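# Seat the L-shaped part flat in its pocket

## Task

Place the L-shaped part so it lies flat, fully down at the bottom of the pocket whose shape matches it. It only counts if the part stays there on its own once the robot lets go, and nothing the robot is touching at the end may sink when released; a sinking contact means failure.

## Robot and tools

Robot: two arms, left_arm and right_arm, each ending in a two-finger gripper. All printed poses use one shared scene frame: origin on the table surface midway between the arms, +z up, +x outward across the table, left_arm on the +y side. The names left and right do not refer to image sides. A result's state line gives, per arm, end_effector_position (metres) and end_effector_quat_wxyz. That position is the spot between the finger pads, roughly 1 cm short of the fingertips, and may be somewhat wrong at long reach. In the gripper's own axes the fingers point along +z and close along y.

Row format (shared by execute_actions and move): a single flat list of 14 numbers, each in [-1, 1], covering both arms even if only one should move: dx, dy, dz, rx, ry, rz, opening for left_arm, then the same seven for right_arm. dx..rz are an offset, not a pose: they are expressed in that gripper's own axes and measured from the gripper's pose at the start of the action (for a call's first action, or for move, the pose in the most recent result that showed one). Scale: 1.0 equals 0.6 m or 180 degrees; rx, ry, rz form one rotation vector. Zeros mean stay at the start pose. Opening is absolute, not an offset: +1 fully open (0.094 m), -1 closed; in between, fingers go to where grip_measured would read that value.

execute_actions(actions): a list of up to 15 actions, run in order. Each action is a table of up to 15 rows, one row per 1/30 s control step; if shorter, its last row is held for the remaining steps of the 15. Every row is relative to the action's start pose, not to the previous row. An empty list just returns state and images. Per step the command is clipped to within 70 mm and 16 degrees of the measured pose; the arm continues at most to its last clipped pose, so large offsets need several actions. Position wins over orientation when both cannot be met. Arms tend to finish a centimetre or more low; to hold an arm in place, send the correction back to its wanted pose in the first call of a reply and zeros afterwards, raising the aim if it still sags.

move(target, speed, blocking): target is one 14-number row as above (offsets from the last shown pose, opening absolute and sent at the start). Each gripper follows a straight line toward its target; both finish together, over 0.5 to 10 s (cut off at 10 s). speed is the top path speed in m/s, 0.002 to 0.5, default 0.25; rotation is limited to twice that in rad/s. Paths ignore obstacles and the other arm; grippers can lag, wander, or overshoot the speed, especially near full reach. Faster moves and targets set deeper past a contact press harder. The result adds a move: line with the ending (done, off_target, moving, held, fault), the limits that acted (paced: the sent pose was clipped; held: a check blocked steps, after which the arm may jump fast), and each gripper's distance from its target. If only one arm is named, the other finished. blocking=false returns after 0.5 s while motion continues; then call wait or stop before any new actions or moves.

wait(seconds): 0 to 10; lets the scene run with arms holding their last command, returns early if a running move ends. stop(): brakes a running move (needs room; fingers keep moving). zoom_image(camera, region): camera is cam_high, cam_low, cam_left_wrist or cam_right_wrist; region [x0, y0, x1, y1] in pixels, top-left origin, at most 504 by 504. Image sizes: cam_high and cam_low 896x504, wrist cameras 504x504. show_instructions(): shows the reference image(s) for the scene. finished_scene(scene): ends the current scene (pass its number) after the last command is held; irreversible; the result reports success.

Result lines: Hand target is where the controller is now driving each gripper. A pose unreachable line means the clearance check altered or blocked that arm's command. Step readings list positions at some control steps; HELD with an arm label marks a step where that arm's row was partly held back. grip_measured is the finger opening on the command scale (the last Joint positions value gives metres); each gripper may read off by about 1 mm. To keep a grip, command about 0.03 below grip_measured (less for a lighter hold); pad force tops out around 50 to 62 N, lower for very thin parts. FAULT or OVER-TEMPERATURE FAULT lines mean an arm stopped; MOTOR HOT warns from 85 °C, and at 100 °C that arm drops its load and falls. Holding loads heats motors, even while you are thinking, since the robot keeps the last command meanwhile.

Joint ranges (rad): waist -2.880 to 2.880, shoulder 0.000 to 3.142, elbow 0.000 to 3.019, wrist pitch -1.693 to 1.571, wrist yaw -1.571 to 1.571, wrist roll -2.094 to 2.094.

Avoid: dropping the part, knocking anything off the table (fails the task), arms striking or pushing each other, slams and hard presses. Brief tugs on a held part or pushes on loose objects may occur. Release the part and lift clear so nothing the robot touches is left supporting it. Quicker, smoother, lower-effort motion is preferred.

Each tool is called after "Call:" as a command line: name --argument value for each argument, lists and objects as JSON in quotes; but a table of rows of numbers goes row by row, as --pt "numbers of a row", without its own name.

Reference images:

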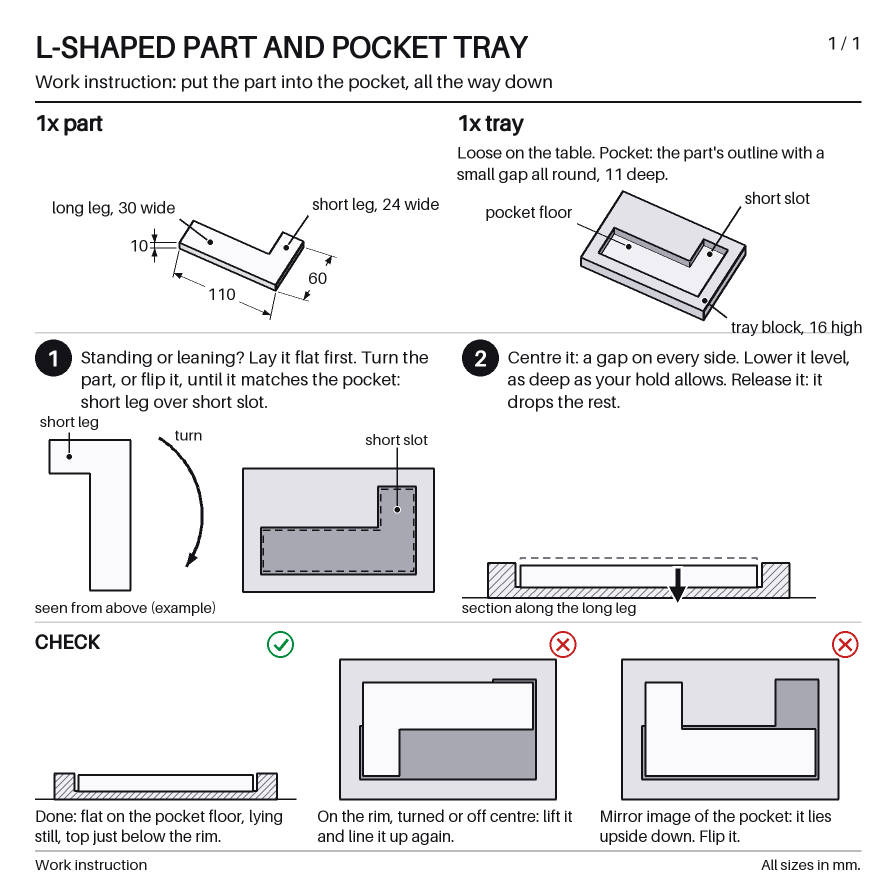

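## Session

I'll start by looking at the current state of the scene.

Call:
execute_actions --actions '[]'

Scene clock: 0.00 s.
left_arm: end_effector_position=(+0.3602, +0.1931, +0.1568) grip_measured=+1.000 end_effector_quat_wxyz=(+0.098, +0.220, +0.968, +0.069) | right_arm: end_effector_position=(+0.2116, -0.3918, +0.1958) grip_measured=+1.000 end_effector_quat_wxyz=(-0.085, +0.299, +0.938, -0.153)
Joint positions: left_arm=[-0.505  1.275  0.968 -1.111 -0.186 -0.04   0.094] | right_arm=[ 0.041  1.134  0.938 -1.649  0.224  0.703  0.094]
Joint velocities: left_arm=[ 0.005 -0.005 -0.002  0.022 -0.037  0.022  0.   ] | right_arm=[-0.015 -0.015 -0.002 -0.007 -0.007 -0.022  0.   ]
Hand target (left_arm): +0.369, +0.188, +0.169; +0.113, +0.218, +0.967, +0.065
Hand target (right_arm): +0.219, -0.391, +0.204; -0.073, +0.301, +0.939, -0.148

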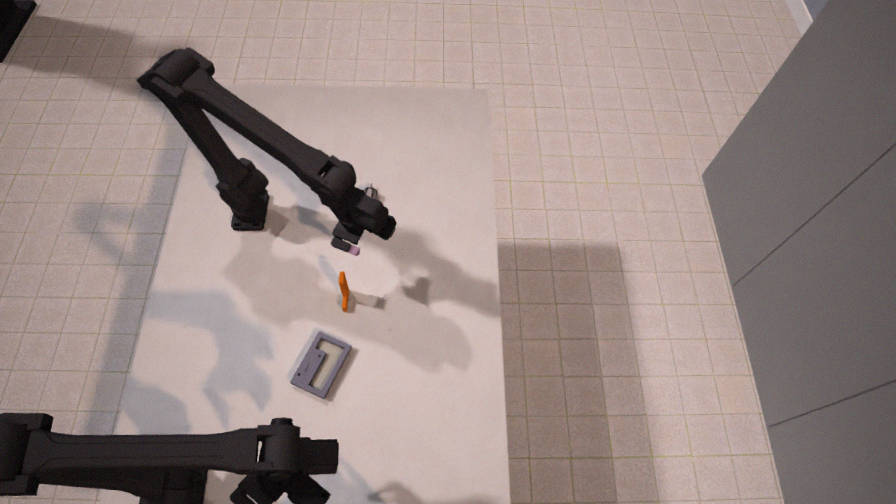

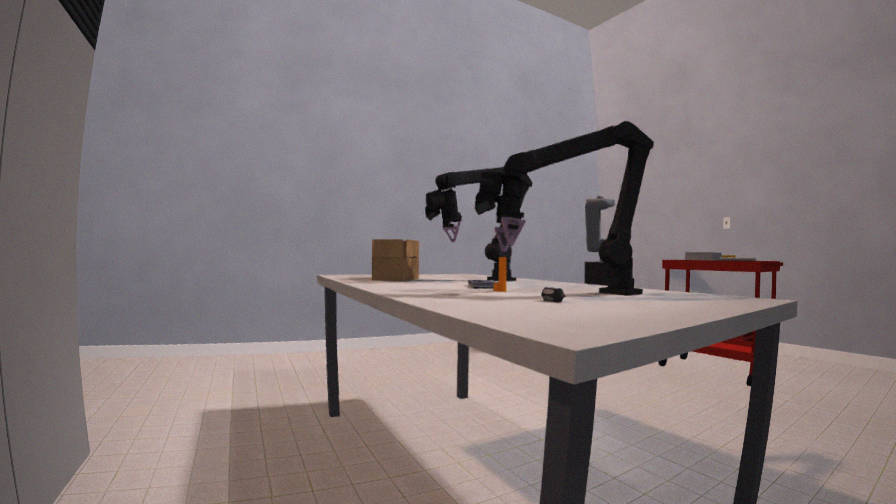

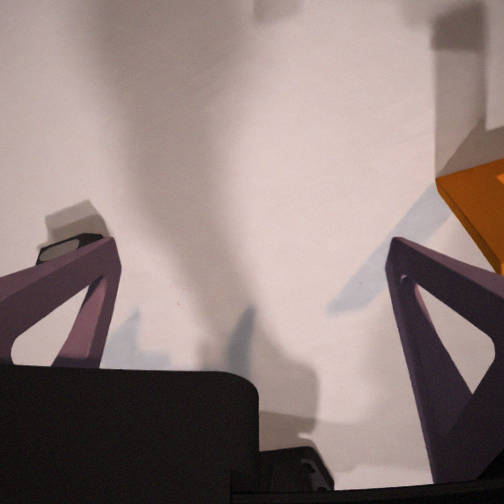

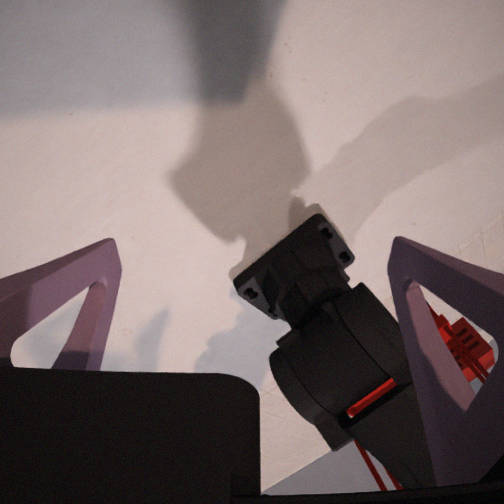

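Call:
zoom_image --camera "cam_high" --region '[260, 240, 420, 420]'

Call:
zoom_image --camera "cam_low" --region '[420, 200, 600, 320]'

Region (260, 240, 420, 420) of cam_high's 896x504 image, scaled by 2.800, with more detail than that image has.

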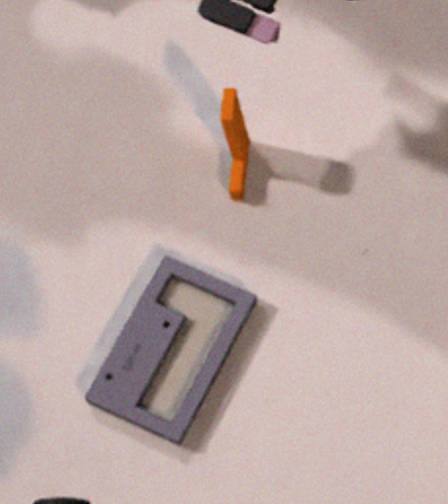

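Region (420, 200, 600, 320) of cam_low's 896x504 image, scaled by 2.800, with more detail than that image has.

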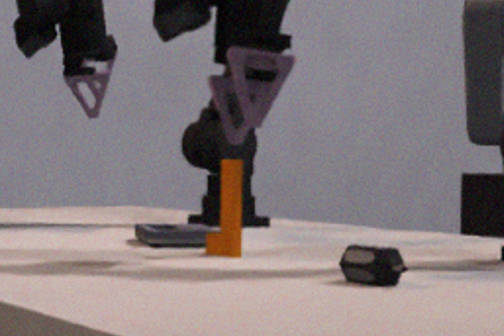

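Call:
zoom_image --camera "cam_high" --region '[200, 140, 420, 330]'

Call:
zoom_image --camera "cam_high" --region '[100, 380, 400, 504]'

Call:
zoom_image --camera "cam_left_wrist" --region '[300, 100, 504, 330]'

Region (200, 140, 420, 330) of cam_high's 896x504 image, scaled by 2.291, with more detail than that image has; it fills the top 435 rows of this view, and the rest is white.

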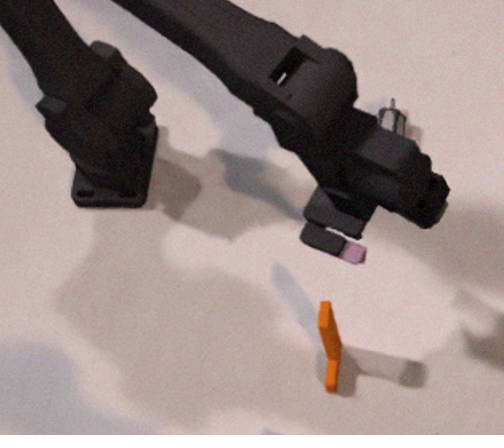

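Region (100, 380, 400, 504) of cam_high's 896x504 image, scaled by 1.680, with more detail than that image has; it fills the top 208 rows of this view, and the rest is white.

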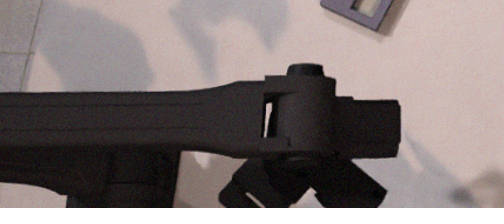

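Region (300, 100, 504, 330) of cam_left_wrist's 504x504 image, scaled by 2.191, with more detail than that image has; it fills the left 447 columns of this view, and the rest is white.

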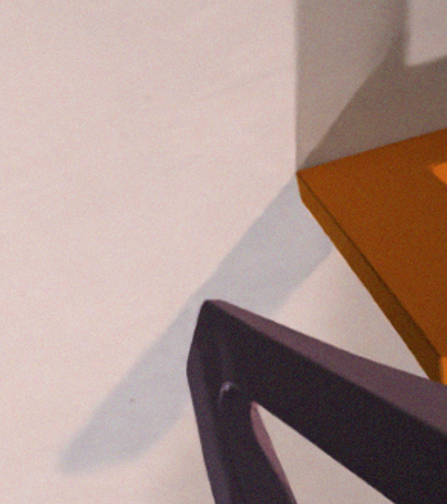

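Call:
move --target '[0.0265, -0.1853, -0.0778, -0.0742, -0.4272, -0.1419, 1.0, -0.0082, 0.0030, -0.0162, 0, 0, 0, 1.0]' --speed 0.3

Scene clock: 19.40 s.
left_arm: end_effector_position=(+0.2897, +0.0991, +0.1843) grip_measured=+1.000 end_effector_quat_wxyz=(+0.698, -0.020, +0.715, +0.005) | right_arm: end_effector_position=(+0.2121, -0.3918, +0.1941) grip_measured=+1.000 end_effector_quat_wxyz=(-0.089, +0.299, +0.938, -0.154)
Joint positions: left_arm=[-1.185  1.316  0.321  0.925 -1.215 -0.087  0.094] | right_arm=[ 0.041  1.142  0.938 -1.649  0.224  0.703  0.094]
Joint velocities: left_arm=[-0.005  0.005  0.012  0.017  0.022 -0.022  0.   ] | right_arm=[ 0.005 -0.005 -0.012 -0.017 -0.051 -0.066  0.   ]
Hand target (left_arm): +0.287, +0.096, +0.182; +0.699, -0.012, +0.715, +0.003
Hand target (right_arm): +0.219, -0.391, +0.204; -0.085, +0.299, +0.938, -0.153
Off the commanded pose (left_arm): 0.005 m, 3 deg.
Off the commanded pose (right_arm): 0.012 m, 0 deg.
move: off_target (left_arm, right_arm)

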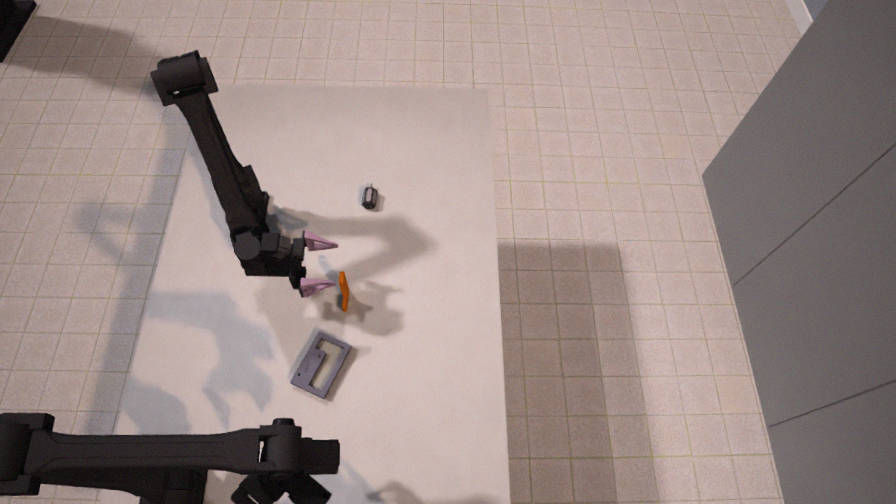

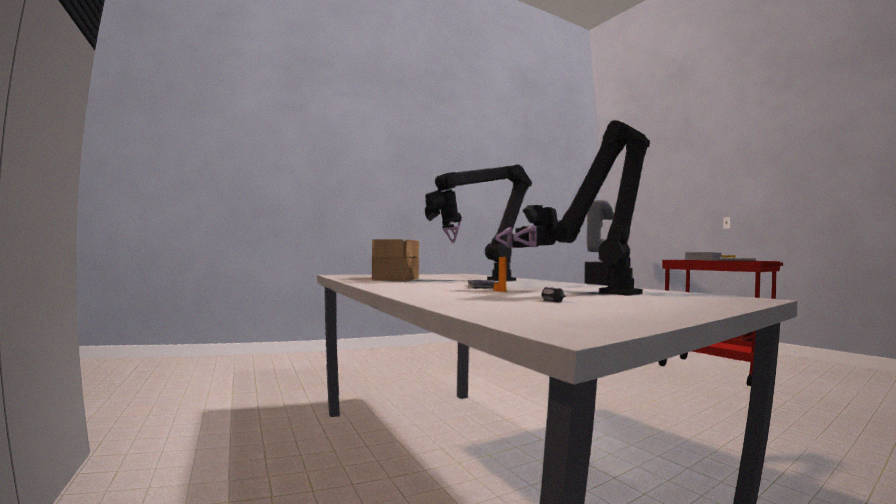

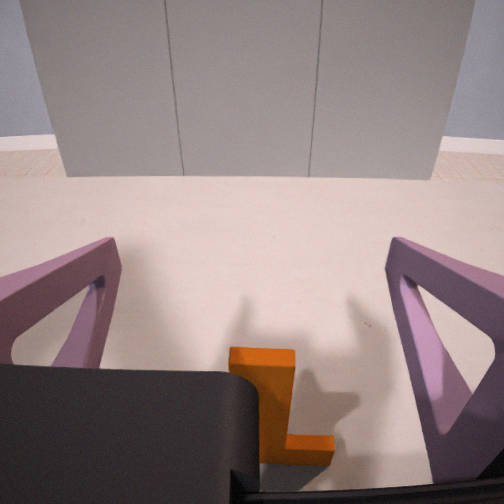

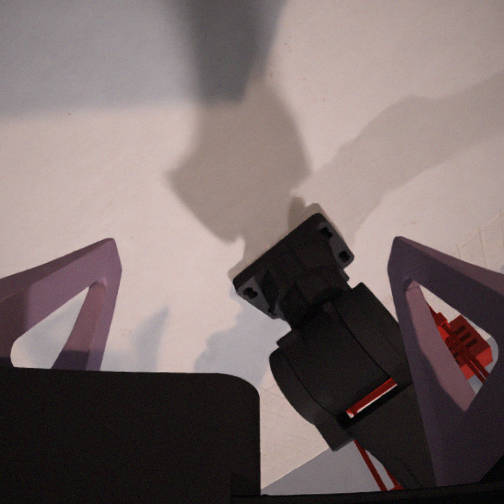

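Call:
zoom_image --camera "cam_left_wrist" --region '[200, 320, 360, 480]'

Call:
zoom_image --camera "cam_high" --region '[280, 220, 380, 320]'

Region (200, 320, 360, 480) of cam_left_wrist's 504x504 image, scaled by 3.150, with more detail than that image has.

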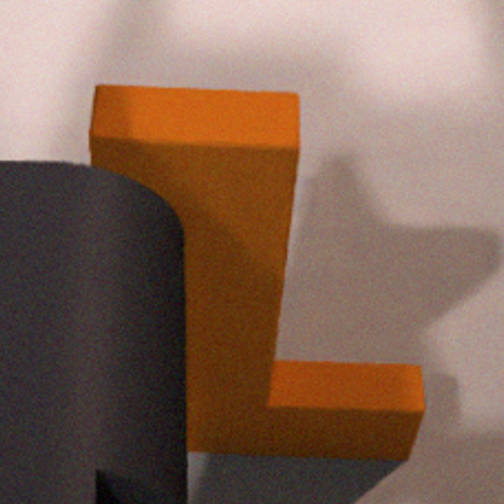

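Region (280, 220, 380, 320) of cam_high's 896x504 image, scaled by 5.040, with more detail than that image has.

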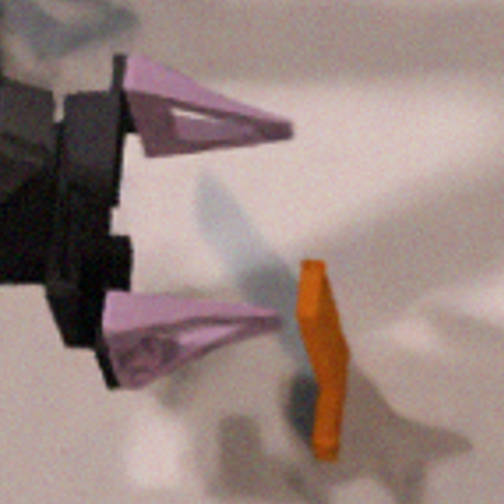

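Call:
move --target '[0.1934, -0.0050, 0.0180, 0.0196, -0.0072, 0.0068, 0.28, -0.0074, 0.0016, -0.0187, 0, 0, 0, 1.0]' --speed 0.15

Scene clock: 26.70 s.
left_arm: end_effector_position=(+0.2918, +0.0933, +0.0601) grip_measured=+0.282 end_effector_quat_wxyz=(+0.693, +0.019, +0.721, -0.004) | right_arm: end_effector_position=(+0.2113, -0.3918, +0.1932) grip_measured=+1.000 end_effector_quat_wxyz=(-0.094, +0.298, +0.937, -0.156)
Joint positions: left_arm=[-1.169  1.962  0.304  1.562 -1.131 -0.065  0.06 ] | right_arm=[ 0.041  1.147  0.938 -1.654  0.224  0.703  0.094]
Joint velocities: left_arm=[ 0.005 -0.015 -0.022  0.007  0.037 -0.007 -0.   ] | right_arm=[-0.015 -0.005 -0.002 -0.002 -0.081 -0.037  0.   ]
Hand target (left_arm): +0.297, +0.094, +0.066; +0.698, +0.007, +0.716, -0.007
Hand target (right_arm): +0.219, -0.391, +0.204; -0.089, +0.299, +0.938, -0.154
Off the commanded pose (left_arm): 0.010 m, 3 deg.
Off the commanded pose (right_arm): 0.013 m, 1 deg.
joint sent to its limit (left arm) — the command would take joint 4 (wrist pitch) past its upper limit, so that joint was sent only as far as its limit.
move: off_target (left_arm, right_arm)

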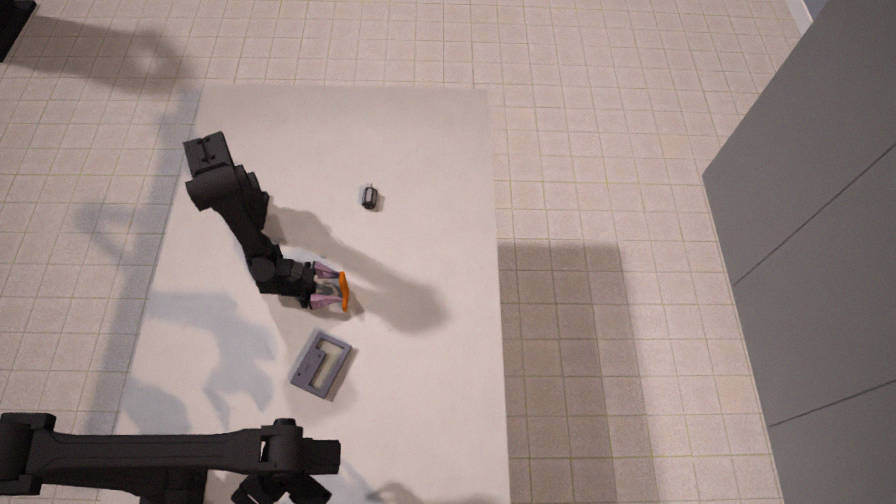

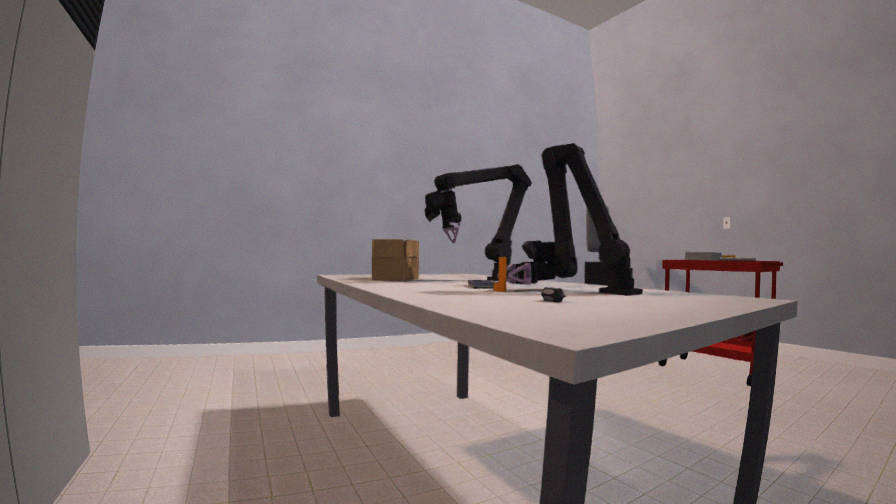

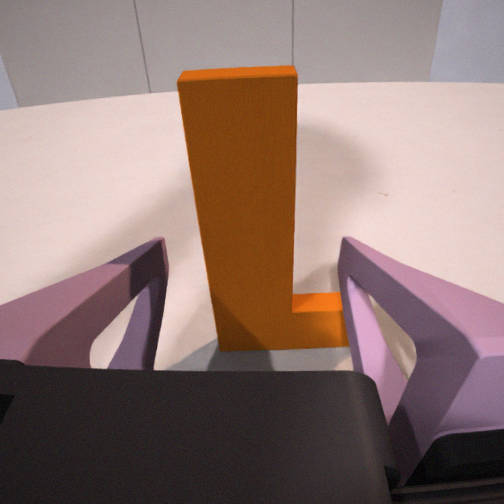

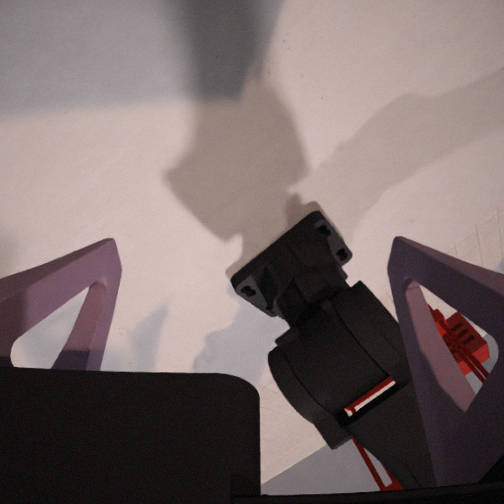

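Call:
zoom_image --camera "cam_left_wrist" --region '[130, 200, 380, 380]'

Call:
zoom_image --camera "cam_left_wrist" --region '[160, 50, 320, 210]'

Call:
zoom_image --camera "cam_high" --region '[300, 250, 370, 320]'

Region (130, 200, 380, 380) of cam_left_wrist's 504x504 image, scaled by 2.016, with more detail than that image has; it fills the top 363 rows of this view, and the rest is white.

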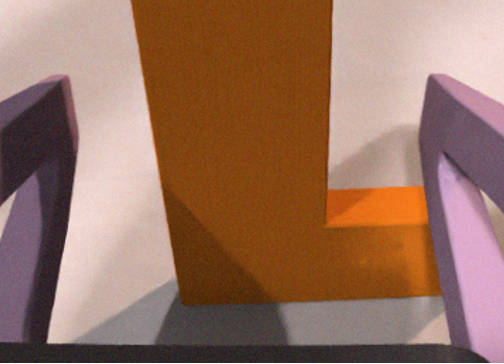

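Region (160, 50, 320, 210) of cam_left_wrist's 504x504 image, scaled by 3.150, with more detail than that image has.

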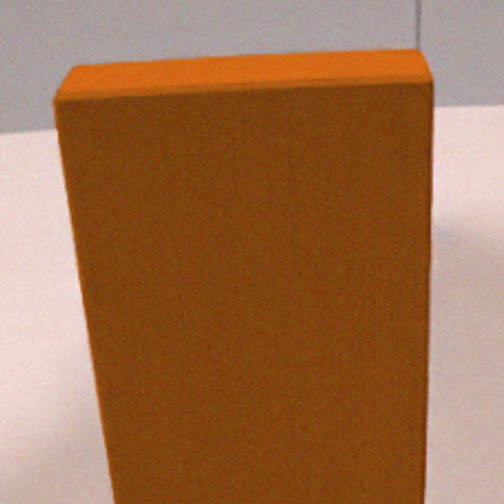

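Region (300, 250, 370, 320) of cam_high's 896x504 image, scaled by 7.200, with more detail than that image has.

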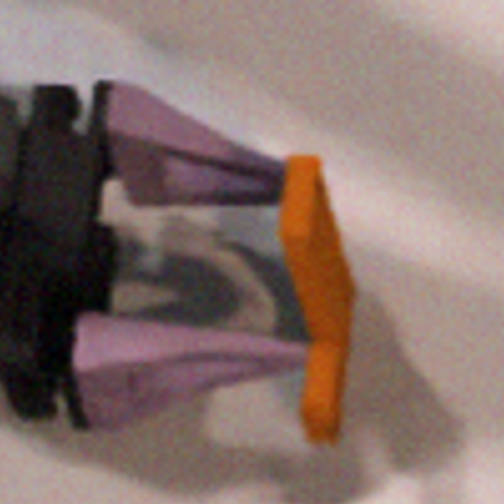

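Call:
move --target '[-0.0138, 0.0045, 0.0163, -0.0040, -0.0046, -0.0223, -0.1, -0.0083, 0.0018, -0.0204, -0.0037, -0.0048, 0.0011, 1.0]' --speed 0.05

Scene clock: 32.10 s.
left_arm: end_effector_position=(+0.2964, +0.0956, +0.0598) grip_measured=-0.098 end_effector_quat_wxyz=(+0.692, +0.010, +0.722, -0.012) | right_arm: end_effector_position=(+0.2113, -0.3918, +0.1932) grip_measured=+1.000 end_effector_quat_wxyz=(-0.094, +0.298, +0.937, -0.156)
Joint positions: left_arm=[-1.151  1.962  0.304  1.562 -1.114 -0.089  0.042] | right_arm=[ 0.041  1.147  0.938 -1.654  0.224  0.703  0.094]
Joint velocities: left_arm=[ 0.005 -0.005 -0.007  0.012 -0.037 -0.022 -0.   ] | right_arm=[-0.005 -0.005 -0.007 -0.007  0.007  0.095  0.   ]
Hand target (left_arm): +0.302, +0.096, +0.068; +0.698, -0.010, +0.716, -0.023
Hand target (right_arm): +0.219, -0.391, +0.204; -0.085, +0.299, +0.938, -0.153
Off the commanded pose (left_arm): 0.010 m, 3 deg.
Off the commanded pose (right_arm): 0.013 m, 1 deg.
move: off_target (left_arm, right_arm)

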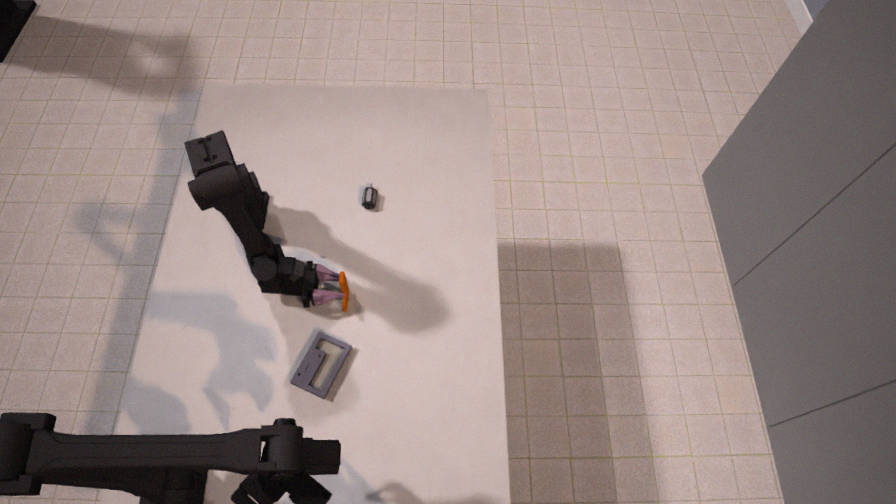

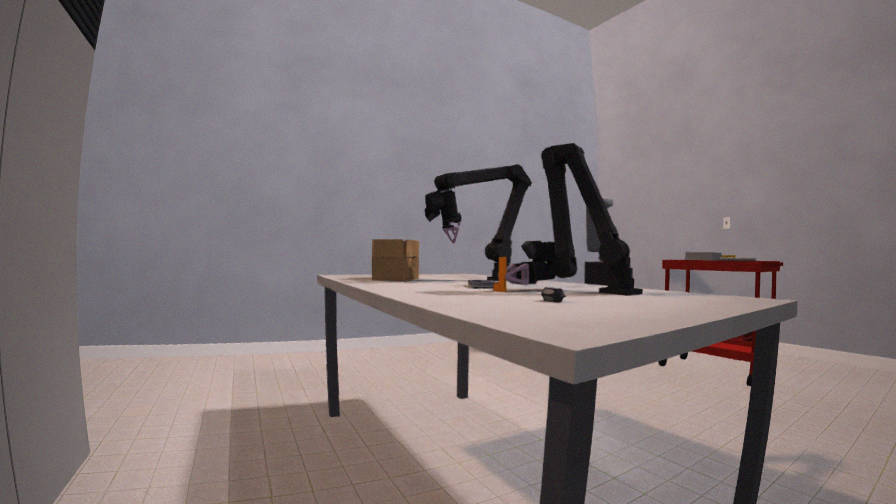

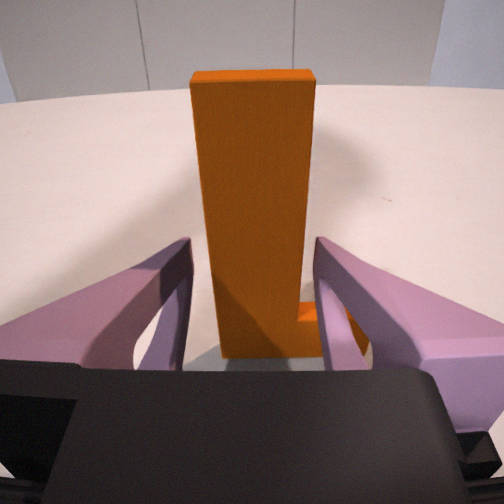

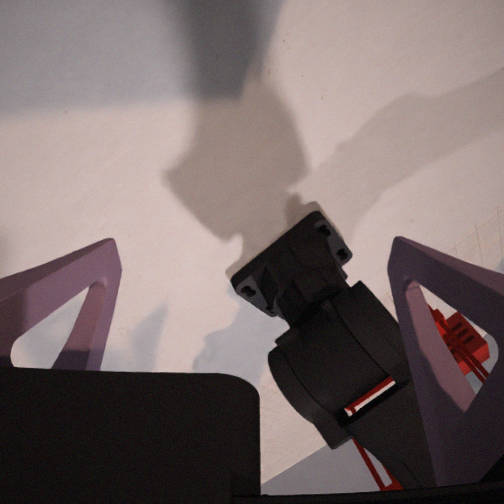

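Call:
zoom_image --camera "cam_left_wrist" --region '[170, 210, 340, 300]'

Call:
zoom_image --camera "cam_high" --region '[310, 260, 370, 320]'

Region (170, 210, 340, 300) of cam_left_wrist's 504x504 image, scaled by 2.965, with more detail than that image has; it fills the top 267 rows of this view, and the rest is white.

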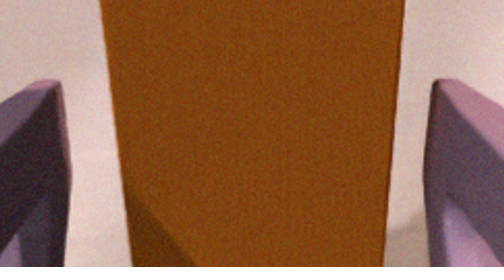

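Region (310, 260, 370, 320) of cam_high's 896x504 image, scaled by 8.400, with more detail than that image has.

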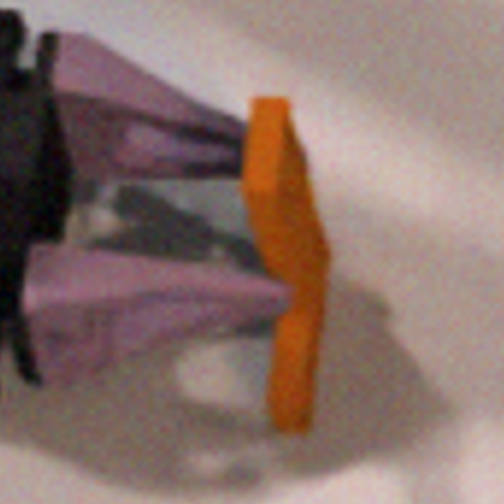

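Call:
move --target '[-0.0130, -0.0020, -0.0097, -0.0037, -0.0056, -0.0216, -0.1, -0.0083, 0.0018, -0.0204, -0.0037, -0.0048, 0.0011, 1.0]' --speed 0.05

Scene clock: 36.43 s.
left_arm: end_effector_position=(+0.2946, +0.0993, +0.0603) grip_measured=-0.098 end_effector_quat_wxyz=(+0.693, -0.010, +0.721, -0.013) | right_arm: end_effector_position=(+0.2113, -0.3918, +0.1932) grip_measured=+1.000 end_effector_quat_wxyz=(-0.094, +0.298, +0.937, -0.156)
Joint positions: left_arm=[-1.159  1.962  0.304  1.562 -1.148 -0.12   0.042] | right_arm=[ 0.041  1.147  0.938 -1.654  0.224  0.703  0.094]
Joint velocities: left_arm=[ 0.005  0.005  0.007  0.007  0.022  0.022 -0.   ] | right_arm=[ 0.005 -0.015 -0.002  0.002 -0.037 -0.051  0.   ]
Hand target (left_arm): +0.291, +0.095, +0.068; +0.697, -0.019, +0.716, -0.031
Hand target (right_arm): +0.219, -0.391, +0.204; -0.085, +0.299, +0.938, -0.153
Off the commanded pose (left_arm): 0.010 m, 2 deg.
Off the commanded pose (right_arm): 0.013 m, 1 deg.
move: off_target (right_arm)

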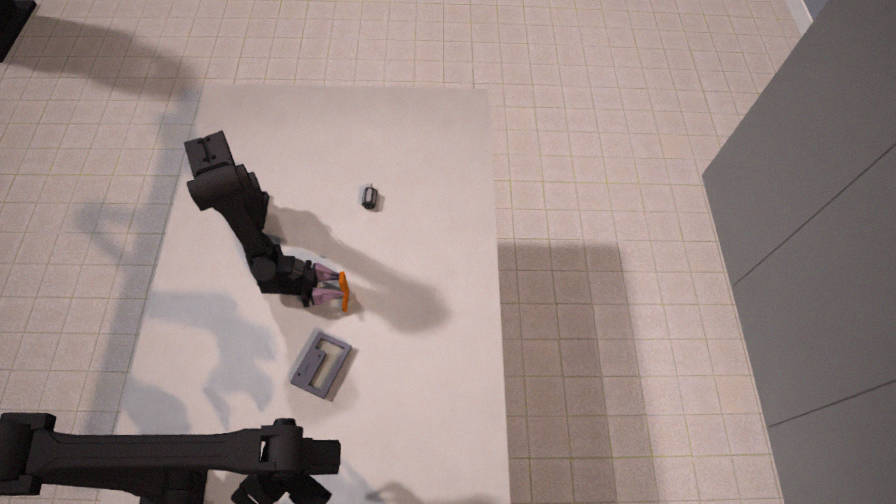

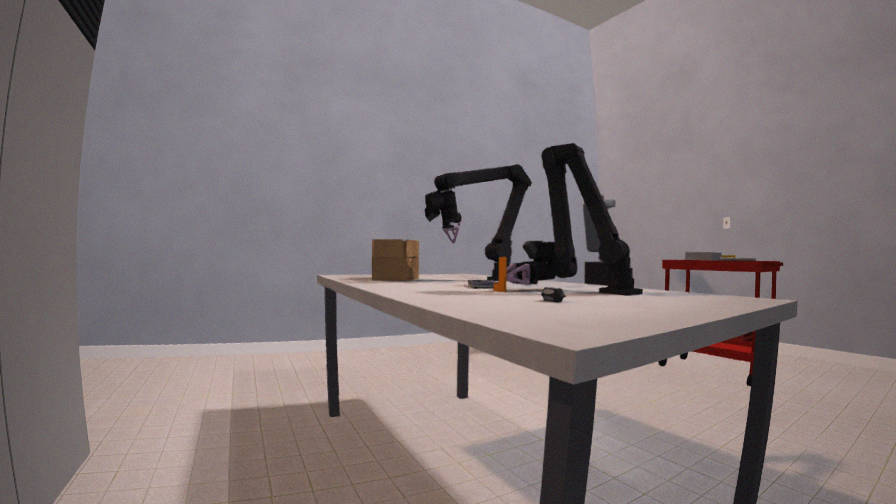

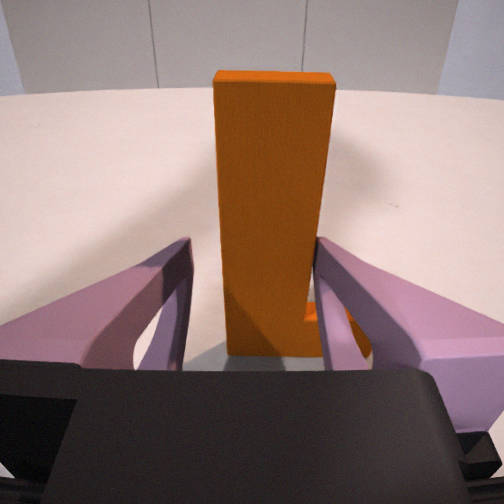

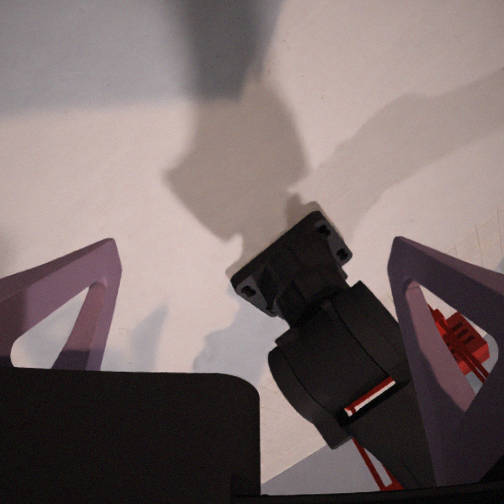

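Call:
move --target '[-0.0117, -0.0186, -0.0066, 0.0155, -0.0040, -0.0121, -0.1, -0.0083, 0.0018, -0.0204, -0.0037, -0.0048, 0.0011, 1.0]' --speed 0.05

Scene clock: 38.77 s.
left_arm: end_effector_position=(+0.2945, +0.0945, +0.0599) grip_measured=-0.098 end_effector_quat_wxyz=(+0.692, -0.002, +0.722, -0.024) | right_arm: end_effector_position=(+0.2113, -0.3918, +0.1932) grip_measured=+1.000 end_effector_quat_wxyz=(-0.094, +0.298, +0.937, -0.156)
Joint positions: left_arm=[-1.159  1.962  0.304  1.562 -1.12  -0.122  0.042] | right_arm=[ 0.041  1.147  0.938 -1.654  0.224  0.703  0.094]
Joint velocities: left_arm=[-0.015 -0.005 -0.012  0.002 -0.007  0.022  0.001] | right_arm=[-0.015  0.005 -0.002 -0.012 -0.022  0.007  0.   ]
Hand target (left_arm): +0.291, +0.088, +0.068; +0.696, -0.008, +0.716, -0.044
Hand target (right_arm): +0.219, -0.391, +0.204; -0.085, +0.299, +0.938, -0.153
Off the commanded pose (left_arm): 0.011 m, 3 deg.
Off the commanded pose (right_arm): 0.013 m, 1 deg.
joint sent to its limit (left arm) — the command would take joint 4 (wrist pitch) past its upper limit, so that joint was sent only as far as its limit.
move: off_target (left_arm, right_arm)

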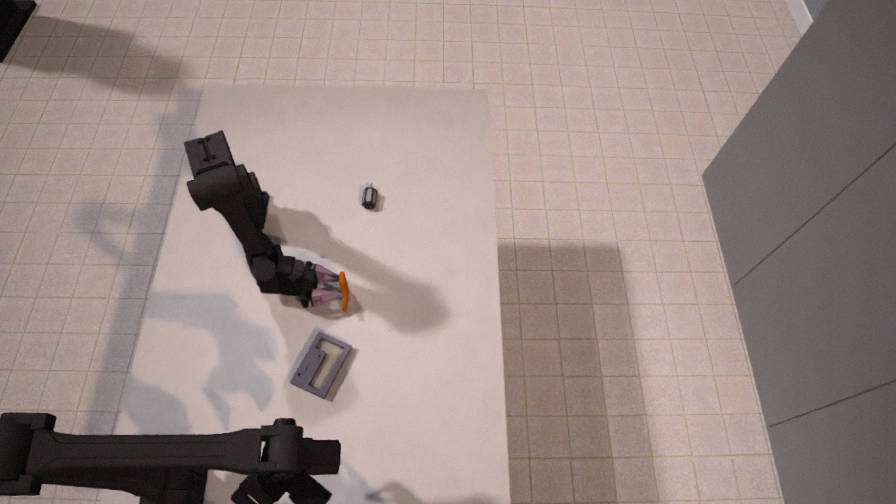

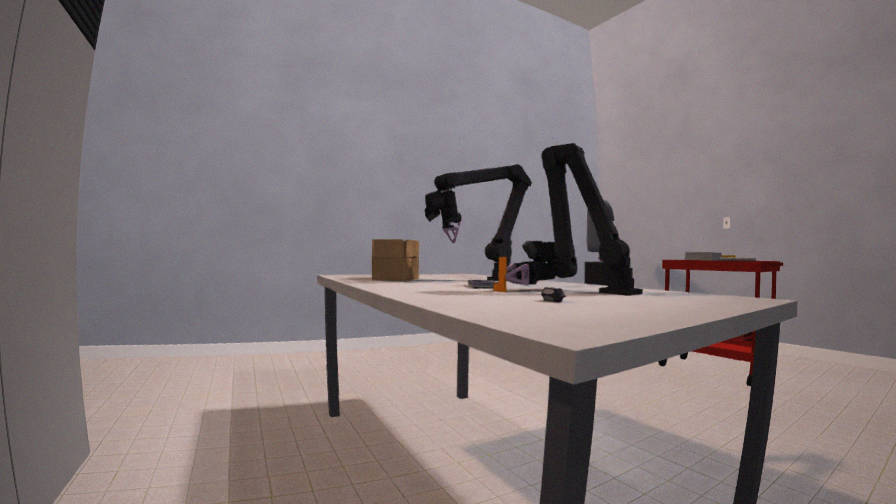

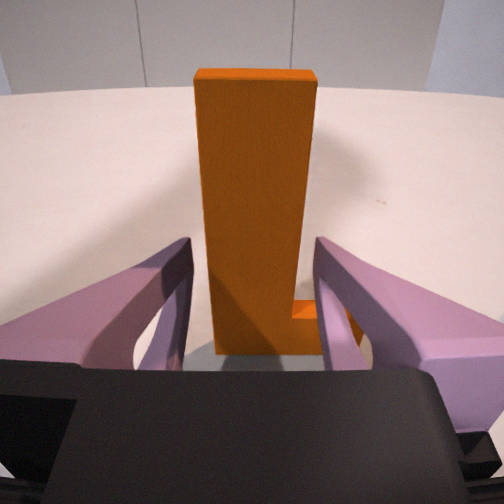

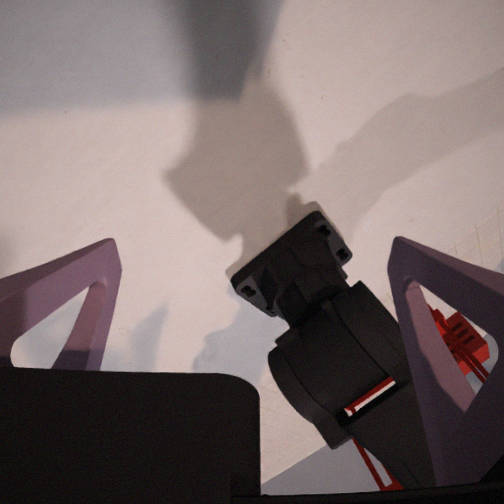

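Call:
execute_actions --actions '[[[-0.0088,-0.0076,-0.0043,0.0046,-0.0032,-0.0081,-0.15,-0.0083,0.0018,-0.0204,-0.0037,-0.0048,0.0011,1.0],[-0.0088,-0.0076,-0.0043,0.0046,-0.0032,-0.0081,-0.20,-0.0083,0.0018,-0.0204,-0.0037,-0.0048,0.0011,1.0],[-0.0088,-0.0076,-0.0043,0.0046,-0.0032,-0.0081,-0.25,-0.0083,0.0018,-0.0204,-0.0037,-0.0048,0.0011,1.0],[-0.0088,-0.0076,-0.0043,0.0046,-0.0032,-0.0081,-0.29,-0.0083,0.0018,-0.0204,-0.0037,-0.0048,0.0011,1.0],[-0.0088,-0.0076,-0.0043,0.0046,-0.0032,-0.0081,-0.32,-0.0083,0.0018,-0.0204,-0.0037,-0.0048,0.0011,1.0],[-0.0088,-0.0076,-0.0043,0.0046,-0.0032,-0.0081,-0.335,-0.0083,0.0018,-0.0204,-0.0037,-0.0048,0.0011,1.0],[-0.0088,-0.0076,-0.0043,0.0046,-0.0032,-0.0081,-0.35,-0.0083,0.0018,-0.0204,-0.0037,-0.0048,0.0011,1.0],[-0.0088,-0.0076,-0.0043,0.0046,-0.0032,-0.0081,-0.36,-0.0083,0.0018,-0.0204,-0.0037,-0.0048,0.0011,1.0],[-0.0088,-0.0076,-0.0043,0.0046,-0.0032,-0.0081,-0.37,-0.0083,0.0018,-0.0204,-0.0037,-0.0048,0.0011,1.0],[-0.0088,-0.0076,-0.0043,0.0046,-0.0032,-0.0081,-0.38,-0.0083,0.0018,-0.0204,-0.0037,-0.0048,0.0011,1.0],[-0.0088,-0.0076,-0.0043,0.0046,-0.0032,-0.0081,-0.39,-0.0083,0.0018,-0.0204,-0.0037,-0.0048,0.0011,1.0],[-0.0088,-0.0076,-0.0043,0.0046,-0.0032,-0.0081,-0.40,-0.0083,0.0018,-0.0204,-0.0037,-0.0048,0.0011,1.0]]]'

Scene clock: 40.97 s.
left_arm: end_effector_position=(+0.2945, +0.0945, +0.0599) grip_measured=-0.372 end_effector_quat_wxyz=(+0.692, -0.002, +0.722, -0.024) | right_arm: end_effector_position=(+0.2113, -0.3918, +0.1932) grip_measured=+1.000 end_effector_quat_wxyz=(-0.094, +0.298, +0.937, -0.156)
Joint positions: left_arm=[-1.159  1.962  0.304  1.562 -1.12  -0.122  0.029] | right_arm=[ 0.041  1.147  0.938 -1.654  0.224  0.703  0.094]
Joint velocities: left_arm=[ 0.005  0.005 -0.007  0.002  0.037  0.007 -0.   ] | right_arm=[-0.005  0.005  0.002 -0.017 -0.066 -0.037  0.   ]
Hand target (left_arm): +0.292, +0.090, +0.065; +0.695, -0.006, +0.718, -0.038
Hand target (right_arm): +0.219, -0.391, +0.204; -0.085, +0.299, +0.938, -0.153
Off the commanded pose (left_arm): 0.007 m, 2 deg.
Off the commanded pose (right_arm): 0.013 m, 1 deg.
Step readings (end_effector_position):
0: left_arm (+0.2945, +0.0945, +0.0599) | right_arm (+0.2113, -0.3918, +0.1932)
1: left_arm (+0.2945, +0.0945, +0.0599) | right_arm (+0.2113, -0.3918, +0.1932)
2: left_arm (+0.2945, +0.0945, +0.0599) | right_arm (+0.2113, -0.3918, +0.1932)
4: left_arm (+0.2945, +0.0945, +0.0599) | right_arm (+0.2113, -0.3918, +0.1932)
8: left_arm (+0.2945, +0.0945, +0.0599) | right_arm (+0.2113, -0.3918, +0.1932)
15: end_effector_position above

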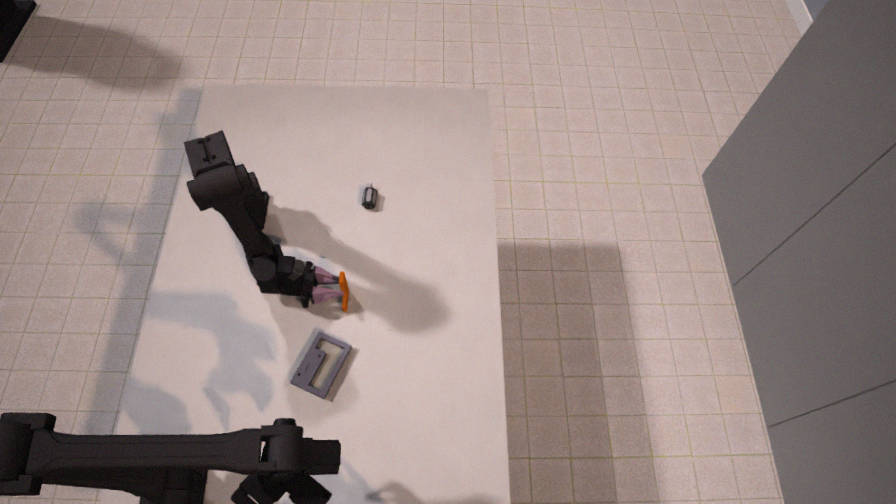

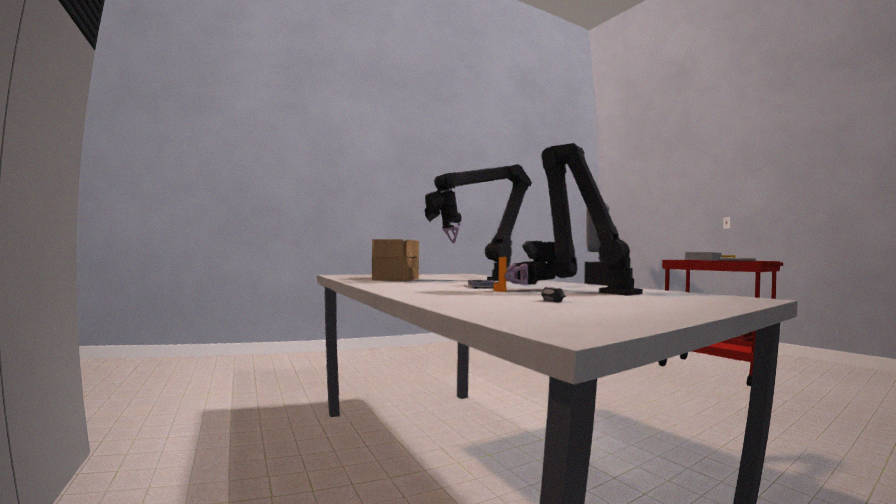

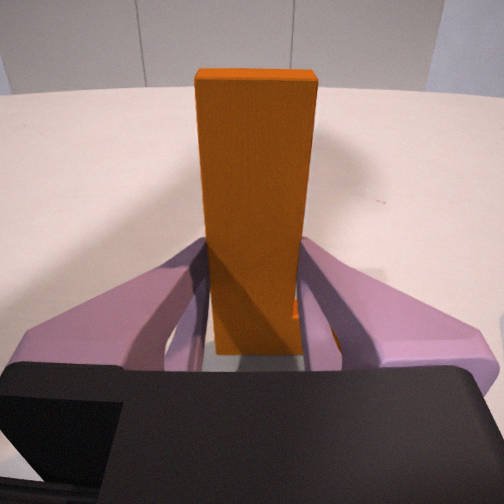

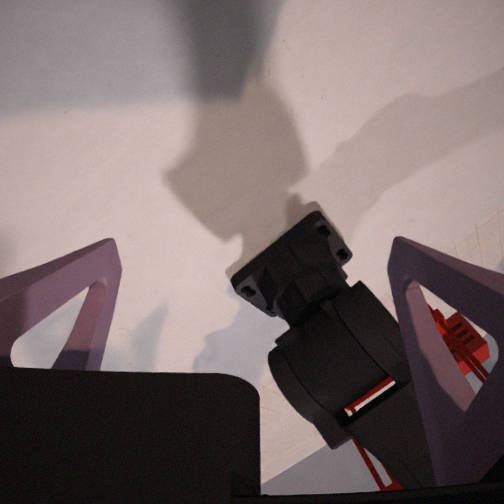

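Call:
zoom_image --camera "cam_high" --region '[282, 322, 366, 406]'

Region (282, 322, 366, 406) of cam_high's 896x504 image, scaled by 6.000, with more detail than that image has.

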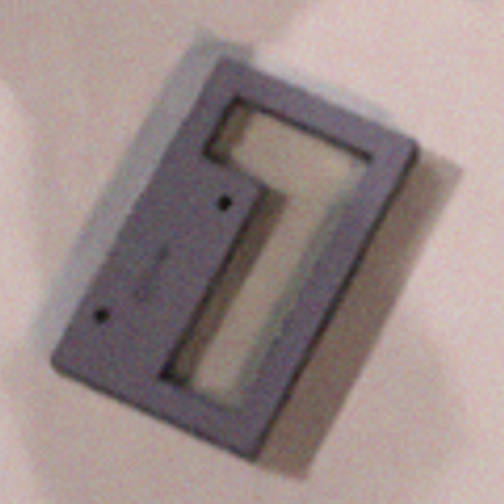

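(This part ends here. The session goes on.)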